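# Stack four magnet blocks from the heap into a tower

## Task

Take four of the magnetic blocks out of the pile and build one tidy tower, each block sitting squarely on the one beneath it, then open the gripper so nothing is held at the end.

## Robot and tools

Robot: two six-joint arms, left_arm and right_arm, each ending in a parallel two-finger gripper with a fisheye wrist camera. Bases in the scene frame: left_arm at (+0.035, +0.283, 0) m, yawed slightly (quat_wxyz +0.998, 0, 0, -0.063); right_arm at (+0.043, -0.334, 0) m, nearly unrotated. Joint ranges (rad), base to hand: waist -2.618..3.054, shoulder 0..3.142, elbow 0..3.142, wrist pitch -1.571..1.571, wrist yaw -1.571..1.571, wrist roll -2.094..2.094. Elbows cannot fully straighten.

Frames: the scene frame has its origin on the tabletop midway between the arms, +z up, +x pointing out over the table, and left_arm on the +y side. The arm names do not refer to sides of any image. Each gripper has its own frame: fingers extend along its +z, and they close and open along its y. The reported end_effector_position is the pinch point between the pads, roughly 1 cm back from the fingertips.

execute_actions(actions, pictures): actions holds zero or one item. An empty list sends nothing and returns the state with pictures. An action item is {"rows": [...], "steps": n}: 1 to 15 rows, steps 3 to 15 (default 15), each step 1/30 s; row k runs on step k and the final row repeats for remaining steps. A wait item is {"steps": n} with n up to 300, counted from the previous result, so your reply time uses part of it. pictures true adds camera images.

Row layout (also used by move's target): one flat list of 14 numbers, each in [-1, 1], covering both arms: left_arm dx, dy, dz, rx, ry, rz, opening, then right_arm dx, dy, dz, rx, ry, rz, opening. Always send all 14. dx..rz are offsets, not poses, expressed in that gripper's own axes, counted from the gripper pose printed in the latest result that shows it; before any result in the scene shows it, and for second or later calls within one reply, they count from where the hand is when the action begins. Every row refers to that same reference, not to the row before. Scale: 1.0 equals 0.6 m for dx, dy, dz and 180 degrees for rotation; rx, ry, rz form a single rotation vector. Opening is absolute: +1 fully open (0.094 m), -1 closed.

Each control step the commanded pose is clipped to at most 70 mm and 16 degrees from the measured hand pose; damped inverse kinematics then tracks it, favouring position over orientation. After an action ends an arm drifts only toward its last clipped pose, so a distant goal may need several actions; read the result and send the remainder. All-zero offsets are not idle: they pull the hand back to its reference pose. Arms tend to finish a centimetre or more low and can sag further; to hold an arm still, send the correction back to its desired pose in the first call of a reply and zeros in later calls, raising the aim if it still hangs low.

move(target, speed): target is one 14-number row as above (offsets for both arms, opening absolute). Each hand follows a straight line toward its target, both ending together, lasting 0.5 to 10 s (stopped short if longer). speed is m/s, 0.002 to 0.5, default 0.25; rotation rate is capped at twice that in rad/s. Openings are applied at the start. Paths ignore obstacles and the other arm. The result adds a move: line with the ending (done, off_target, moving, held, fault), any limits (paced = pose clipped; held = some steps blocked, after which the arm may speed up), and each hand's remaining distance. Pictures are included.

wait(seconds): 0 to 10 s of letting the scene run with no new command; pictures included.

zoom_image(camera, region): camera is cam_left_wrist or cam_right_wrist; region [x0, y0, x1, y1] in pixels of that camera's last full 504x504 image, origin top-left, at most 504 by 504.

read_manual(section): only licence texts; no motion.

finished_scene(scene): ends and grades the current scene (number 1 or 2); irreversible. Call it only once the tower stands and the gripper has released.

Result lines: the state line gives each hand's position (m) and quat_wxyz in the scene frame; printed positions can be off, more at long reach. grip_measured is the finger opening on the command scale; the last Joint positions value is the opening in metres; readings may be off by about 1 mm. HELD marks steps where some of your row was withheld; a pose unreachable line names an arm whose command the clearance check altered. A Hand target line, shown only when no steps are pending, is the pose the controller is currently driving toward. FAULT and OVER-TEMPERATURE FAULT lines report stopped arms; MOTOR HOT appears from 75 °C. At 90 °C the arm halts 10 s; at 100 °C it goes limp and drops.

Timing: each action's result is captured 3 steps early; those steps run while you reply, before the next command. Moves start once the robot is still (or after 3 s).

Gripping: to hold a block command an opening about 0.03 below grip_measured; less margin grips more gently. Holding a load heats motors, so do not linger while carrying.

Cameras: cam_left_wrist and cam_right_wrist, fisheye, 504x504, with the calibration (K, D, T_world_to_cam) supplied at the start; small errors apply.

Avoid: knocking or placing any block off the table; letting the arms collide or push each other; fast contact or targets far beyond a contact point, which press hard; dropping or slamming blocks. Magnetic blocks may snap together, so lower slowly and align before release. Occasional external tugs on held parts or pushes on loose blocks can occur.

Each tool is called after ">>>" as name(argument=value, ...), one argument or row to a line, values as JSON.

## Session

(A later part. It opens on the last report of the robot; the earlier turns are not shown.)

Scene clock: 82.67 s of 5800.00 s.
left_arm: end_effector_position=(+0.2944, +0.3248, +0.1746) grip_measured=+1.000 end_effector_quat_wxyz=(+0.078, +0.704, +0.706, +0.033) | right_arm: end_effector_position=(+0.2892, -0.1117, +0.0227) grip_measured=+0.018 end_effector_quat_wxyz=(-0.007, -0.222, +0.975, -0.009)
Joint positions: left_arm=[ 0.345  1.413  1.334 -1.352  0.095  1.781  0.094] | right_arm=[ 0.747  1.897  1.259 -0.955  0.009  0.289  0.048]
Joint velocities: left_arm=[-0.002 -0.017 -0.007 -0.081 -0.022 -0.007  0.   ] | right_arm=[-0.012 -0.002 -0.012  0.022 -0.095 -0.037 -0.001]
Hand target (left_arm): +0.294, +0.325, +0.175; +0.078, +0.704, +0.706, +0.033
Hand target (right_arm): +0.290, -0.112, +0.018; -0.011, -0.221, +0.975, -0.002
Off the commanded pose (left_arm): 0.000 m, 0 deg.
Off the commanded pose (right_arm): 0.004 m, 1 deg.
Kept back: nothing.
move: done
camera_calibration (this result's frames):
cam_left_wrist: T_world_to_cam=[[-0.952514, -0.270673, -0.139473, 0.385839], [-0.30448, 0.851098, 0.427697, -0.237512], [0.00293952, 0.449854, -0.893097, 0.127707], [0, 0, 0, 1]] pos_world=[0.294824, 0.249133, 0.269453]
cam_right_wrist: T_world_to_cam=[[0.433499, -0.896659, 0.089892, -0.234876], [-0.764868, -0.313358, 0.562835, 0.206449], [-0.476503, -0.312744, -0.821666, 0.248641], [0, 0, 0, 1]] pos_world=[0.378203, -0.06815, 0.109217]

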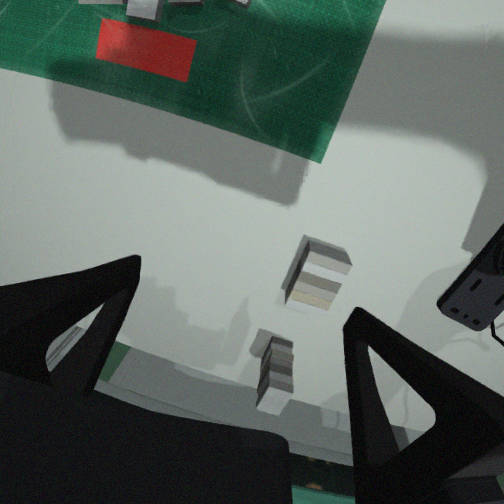

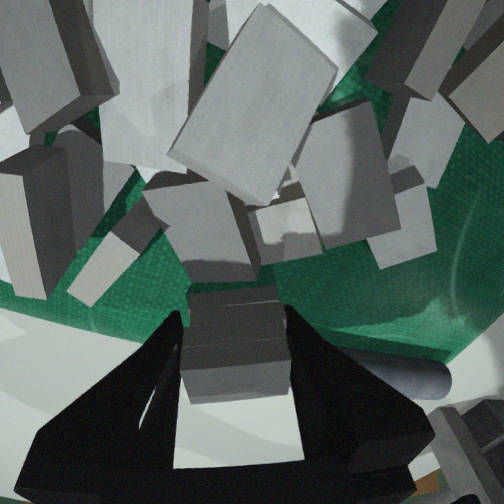

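>>> move(
  target=[0,0,0,0,0,0,1,0,0,0,0,0,0,-0.18],
)

>>> move(
  target=[0,0,0,0,0,0,1,0,0,0,0,0,0,0.04],
)

>>> move(
  target=[0,0,0,0,0,0,1,0,0,-0.11,0,0,0,0.04],
  speed=0.08,
)

>>> zoom_image(
  camera="cam_right_wrist",
  region=[160,190,310,340],
)

Scene clock: 83.60 s of 5800.00 s.
left_arm: end_effector_position=(+0.2944, +0.3248, +0.1746) grip_measured=+1.000 end_effector_quat_wxyz=(+0.078, +0.704, +0.706, +0.033) | right_arm: end_effector_position=(+0.2892, -0.1119, +0.0227) grip_measured=-0.124 end_effector_quat_wxyz=(-0.007, -0.223, +0.975, -0.010)
Joint positions: left_arm=[ 0.345  1.413  1.334 -1.352  0.095  1.781  0.094] | right_arm=[ 0.747  1.897  1.259 -0.955  0.01   0.288  0.041]
Joint velocities: left_arm=[-0.002  0.017 -0.002 -0.066  0.007  0.022  0.   ] | right_arm=[ 0.002 -0.012 -0.017 -0.007 -0.066  0.007  0.   ]
Hand target (left_arm): +0.294, +0.325, +0.175; +0.078, +0.704, +0.706, +0.033
Hand target (right_arm): +0.289, -0.112, +0.023; -0.007, -0.222, +0.975, -0.009
Off the commanded pose (left_arm): 0.000 m, 0 deg.
Off the commanded pose (right_arm): 0.000 m, 0 deg.
Kept back: nothing.
move: done
camera_calibration (this result's frames):
cam_left_wrist: T_world_to_cam=[[-0.952514, -0.270673, -0.139473, 0.385839], [-0.30448, 0.851098, 0.427697, -0.237512], [0.00293952, 0.449854, -0.893097, 0.127707], [0, 0, 0, 1]] pos_world=[0.294824, 0.249133, 0.269453]
cam_right_wrist: T_world_to_cam=[[0.433836, -0.896413, 0.0907209, -0.235121], [-0.764868, -0.313202, 0.562922, 0.206427], [-0.476196, -0.313605, -0.821516, 0.248414], [0, 0, 0, 1]] pos_world=[0.378187, -0.0682083, 0.109205]

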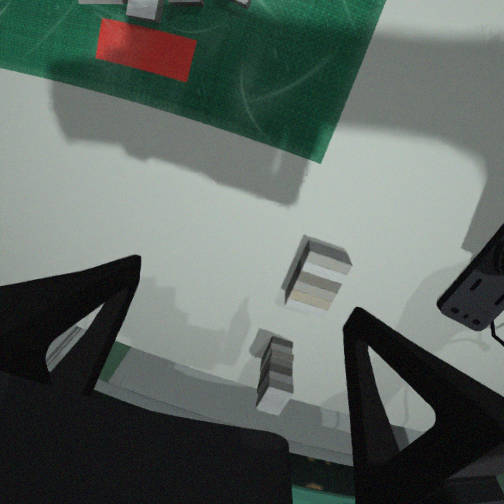

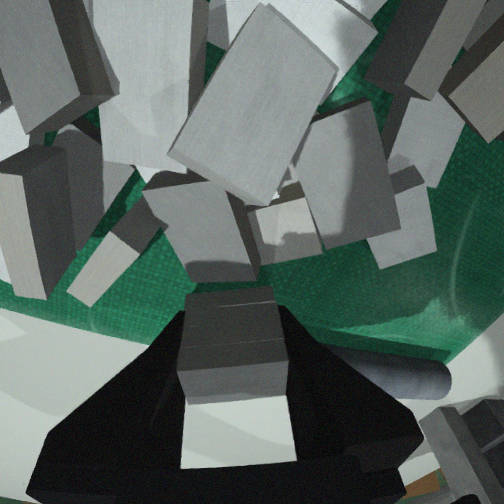

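Scene clock: 84.10 s of 5800.00 s.
left_arm: end_effector_position=(+0.2944, +0.3248, +0.1746) grip_measured=+1.000 end_effector_quat_wxyz=(+0.078, +0.704, +0.706, +0.033) | right_arm: end_effector_position=(+0.2892, -0.1119, +0.0227) grip_measured=+0.038 end_effector_quat_wxyz=(-0.007, -0.223, +0.975, -0.010)
Joint positions: left_arm=[ 0.345  1.413  1.334 -1.352  0.095  1.781  0.094] | right_arm=[ 0.747  1.897  1.259 -0.955  0.01   0.288  0.049]
Joint velocities: left_arm=[ 0.002 -0.012 -0.002  0.007  0.022 -0.022  0.   ] | right_arm=[-0.007 -0.002 -0.007 -0.037 -0.11   0.022  0.   ]
Hand target (left_arm): +0.294, +0.325, +0.175; +0.078, +0.704, +0.706, +0.033
Hand target (right_arm): +0.289, -0.112, +0.023; -0.007, -0.223, +0.975, -0.010
Off the commanded pose (left_arm): 0.000 m, 0 deg.
Off the commanded pose (right_arm): 0.000 m, 0 deg.
Kept back: nothing.
move: done
camera_calibration (this result's frames):
cam_left_wrist: T_world_to_cam=[[-0.952514, -0.270673, -0.139473, 0.385839], [-0.30448, 0.851098, 0.427697, -0.237512], [0.00293952, 0.449854, -0.893097, 0.127707], [0, 0, 0, 1]] pos_world=[0.294824, 0.249133, 0.269453]
cam_right_wrist: T_world_to_cam=[[0.433836, -0.896413, 0.0907209, -0.235121], [-0.764868, -0.313202, 0.562922, 0.206427], [-0.476196, -0.313605, -0.821516, 0.248414], [0, 0, 0, 1]] pos_world=[0.378187, -0.0682083, 0.109205]

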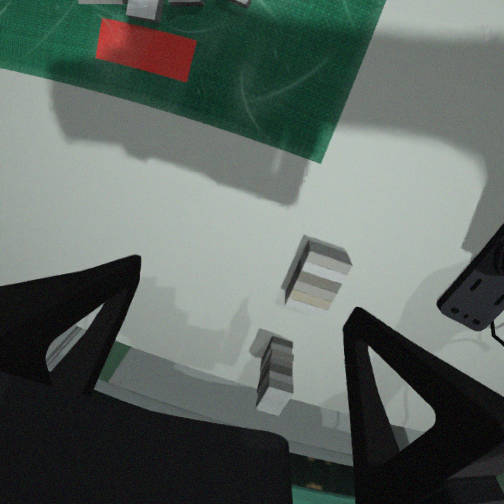

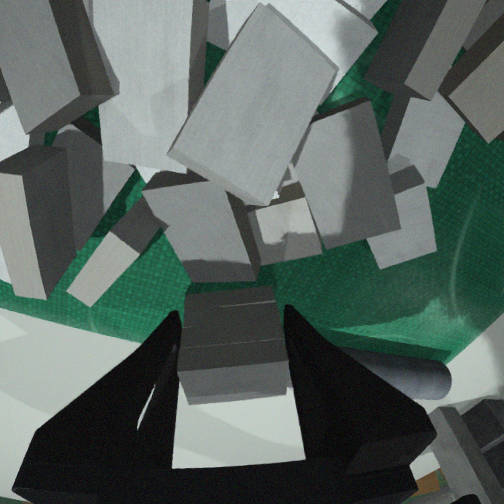

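Scene clock: 85.47 s of 5800.00 s.
left_arm: end_effector_position=(+0.2944, +0.3248, +0.1746) grip_measured=+1.000 end_effector_quat_wxyz=(+0.078, +0.704, +0.706, +0.033) | right_arm: end_effector_position=(+0.2843, -0.1164, +0.0752) grip_measured=+0.038 end_effector_quat_wxyz=(-0.026, -0.223, +0.974, -0.020)
Joint positions: left_arm=[ 0.345  1.413  1.334 -1.352  0.095  1.781  0.094] | right_arm=[ 0.747  1.853  1.417 -1.2    0.01   0.288  0.049]
Joint velocities: left_arm=[-0.007 -0.007 -0.002  0.11   0.022 -0.037  0.   ] | right_arm=[-0.012 -0.012 -0.007 -0.037 -0.066 -0.051  0.   ]
Hand target (left_arm): +0.294, +0.325, +0.175; +0.078, +0.704, +0.706, +0.033
Hand target (right_arm): +0.288, -0.110, +0.088; -0.007, -0.223, +0.975, -0.010
Off the commanded pose (left_arm): 0.000 m, 0 deg.
Off the commanded pose (right_arm): 0.016 m, 2 deg.
Kept back: nothing.
move: off_target (right_arm)
camera_calibration (this result's frames):
cam_left_wrist: T_world_to_cam=[[-0.952514, -0.270673, -0.139473, 0.385839], [-0.30448, 0.851098, 0.427697, -0.237512], [0.00293952, 0.449854, -0.893097, 0.127707], [0, 0, 0, 1]] pos_world=[0.294824, 0.249133, 0.269453]
cam_right_wrist: T_world_to_cam=[[0.436895, -0.893636, 0.102647, -0.243212], [-0.746538, -0.296568, 0.59559, 0.165934], [-0.5018, -0.336841, -0.796703, 0.29048], [0, 0, 0, 1]] pos_world=[0.375897, -0.0702866, 0.157562]

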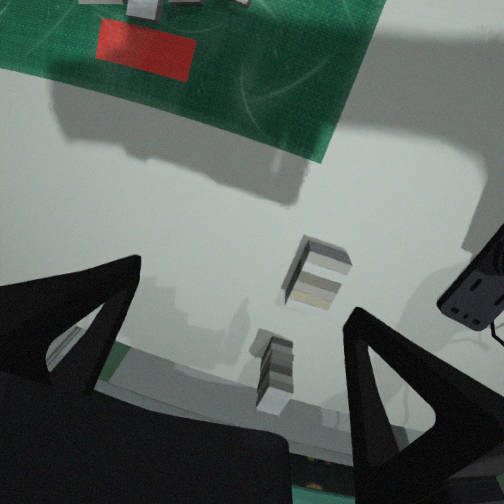

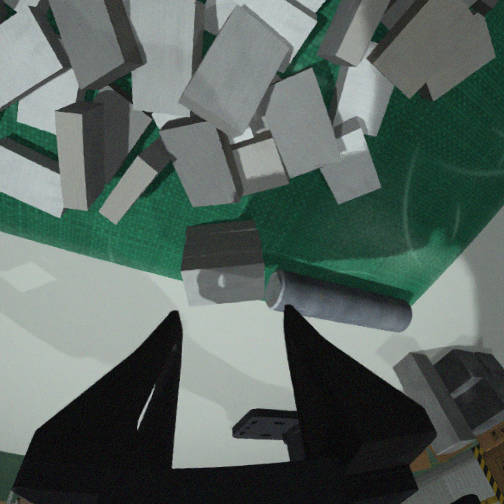

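Region (160, 190, 310, 340) of cam_right_wrist's 504x504 image, scaled by 3.360, with more detail than that image has.

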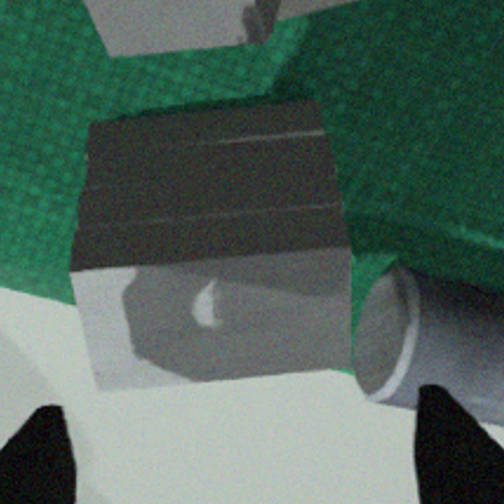

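>>> finished_scene(
  scene=2,
)

The scene is finished: the task was done.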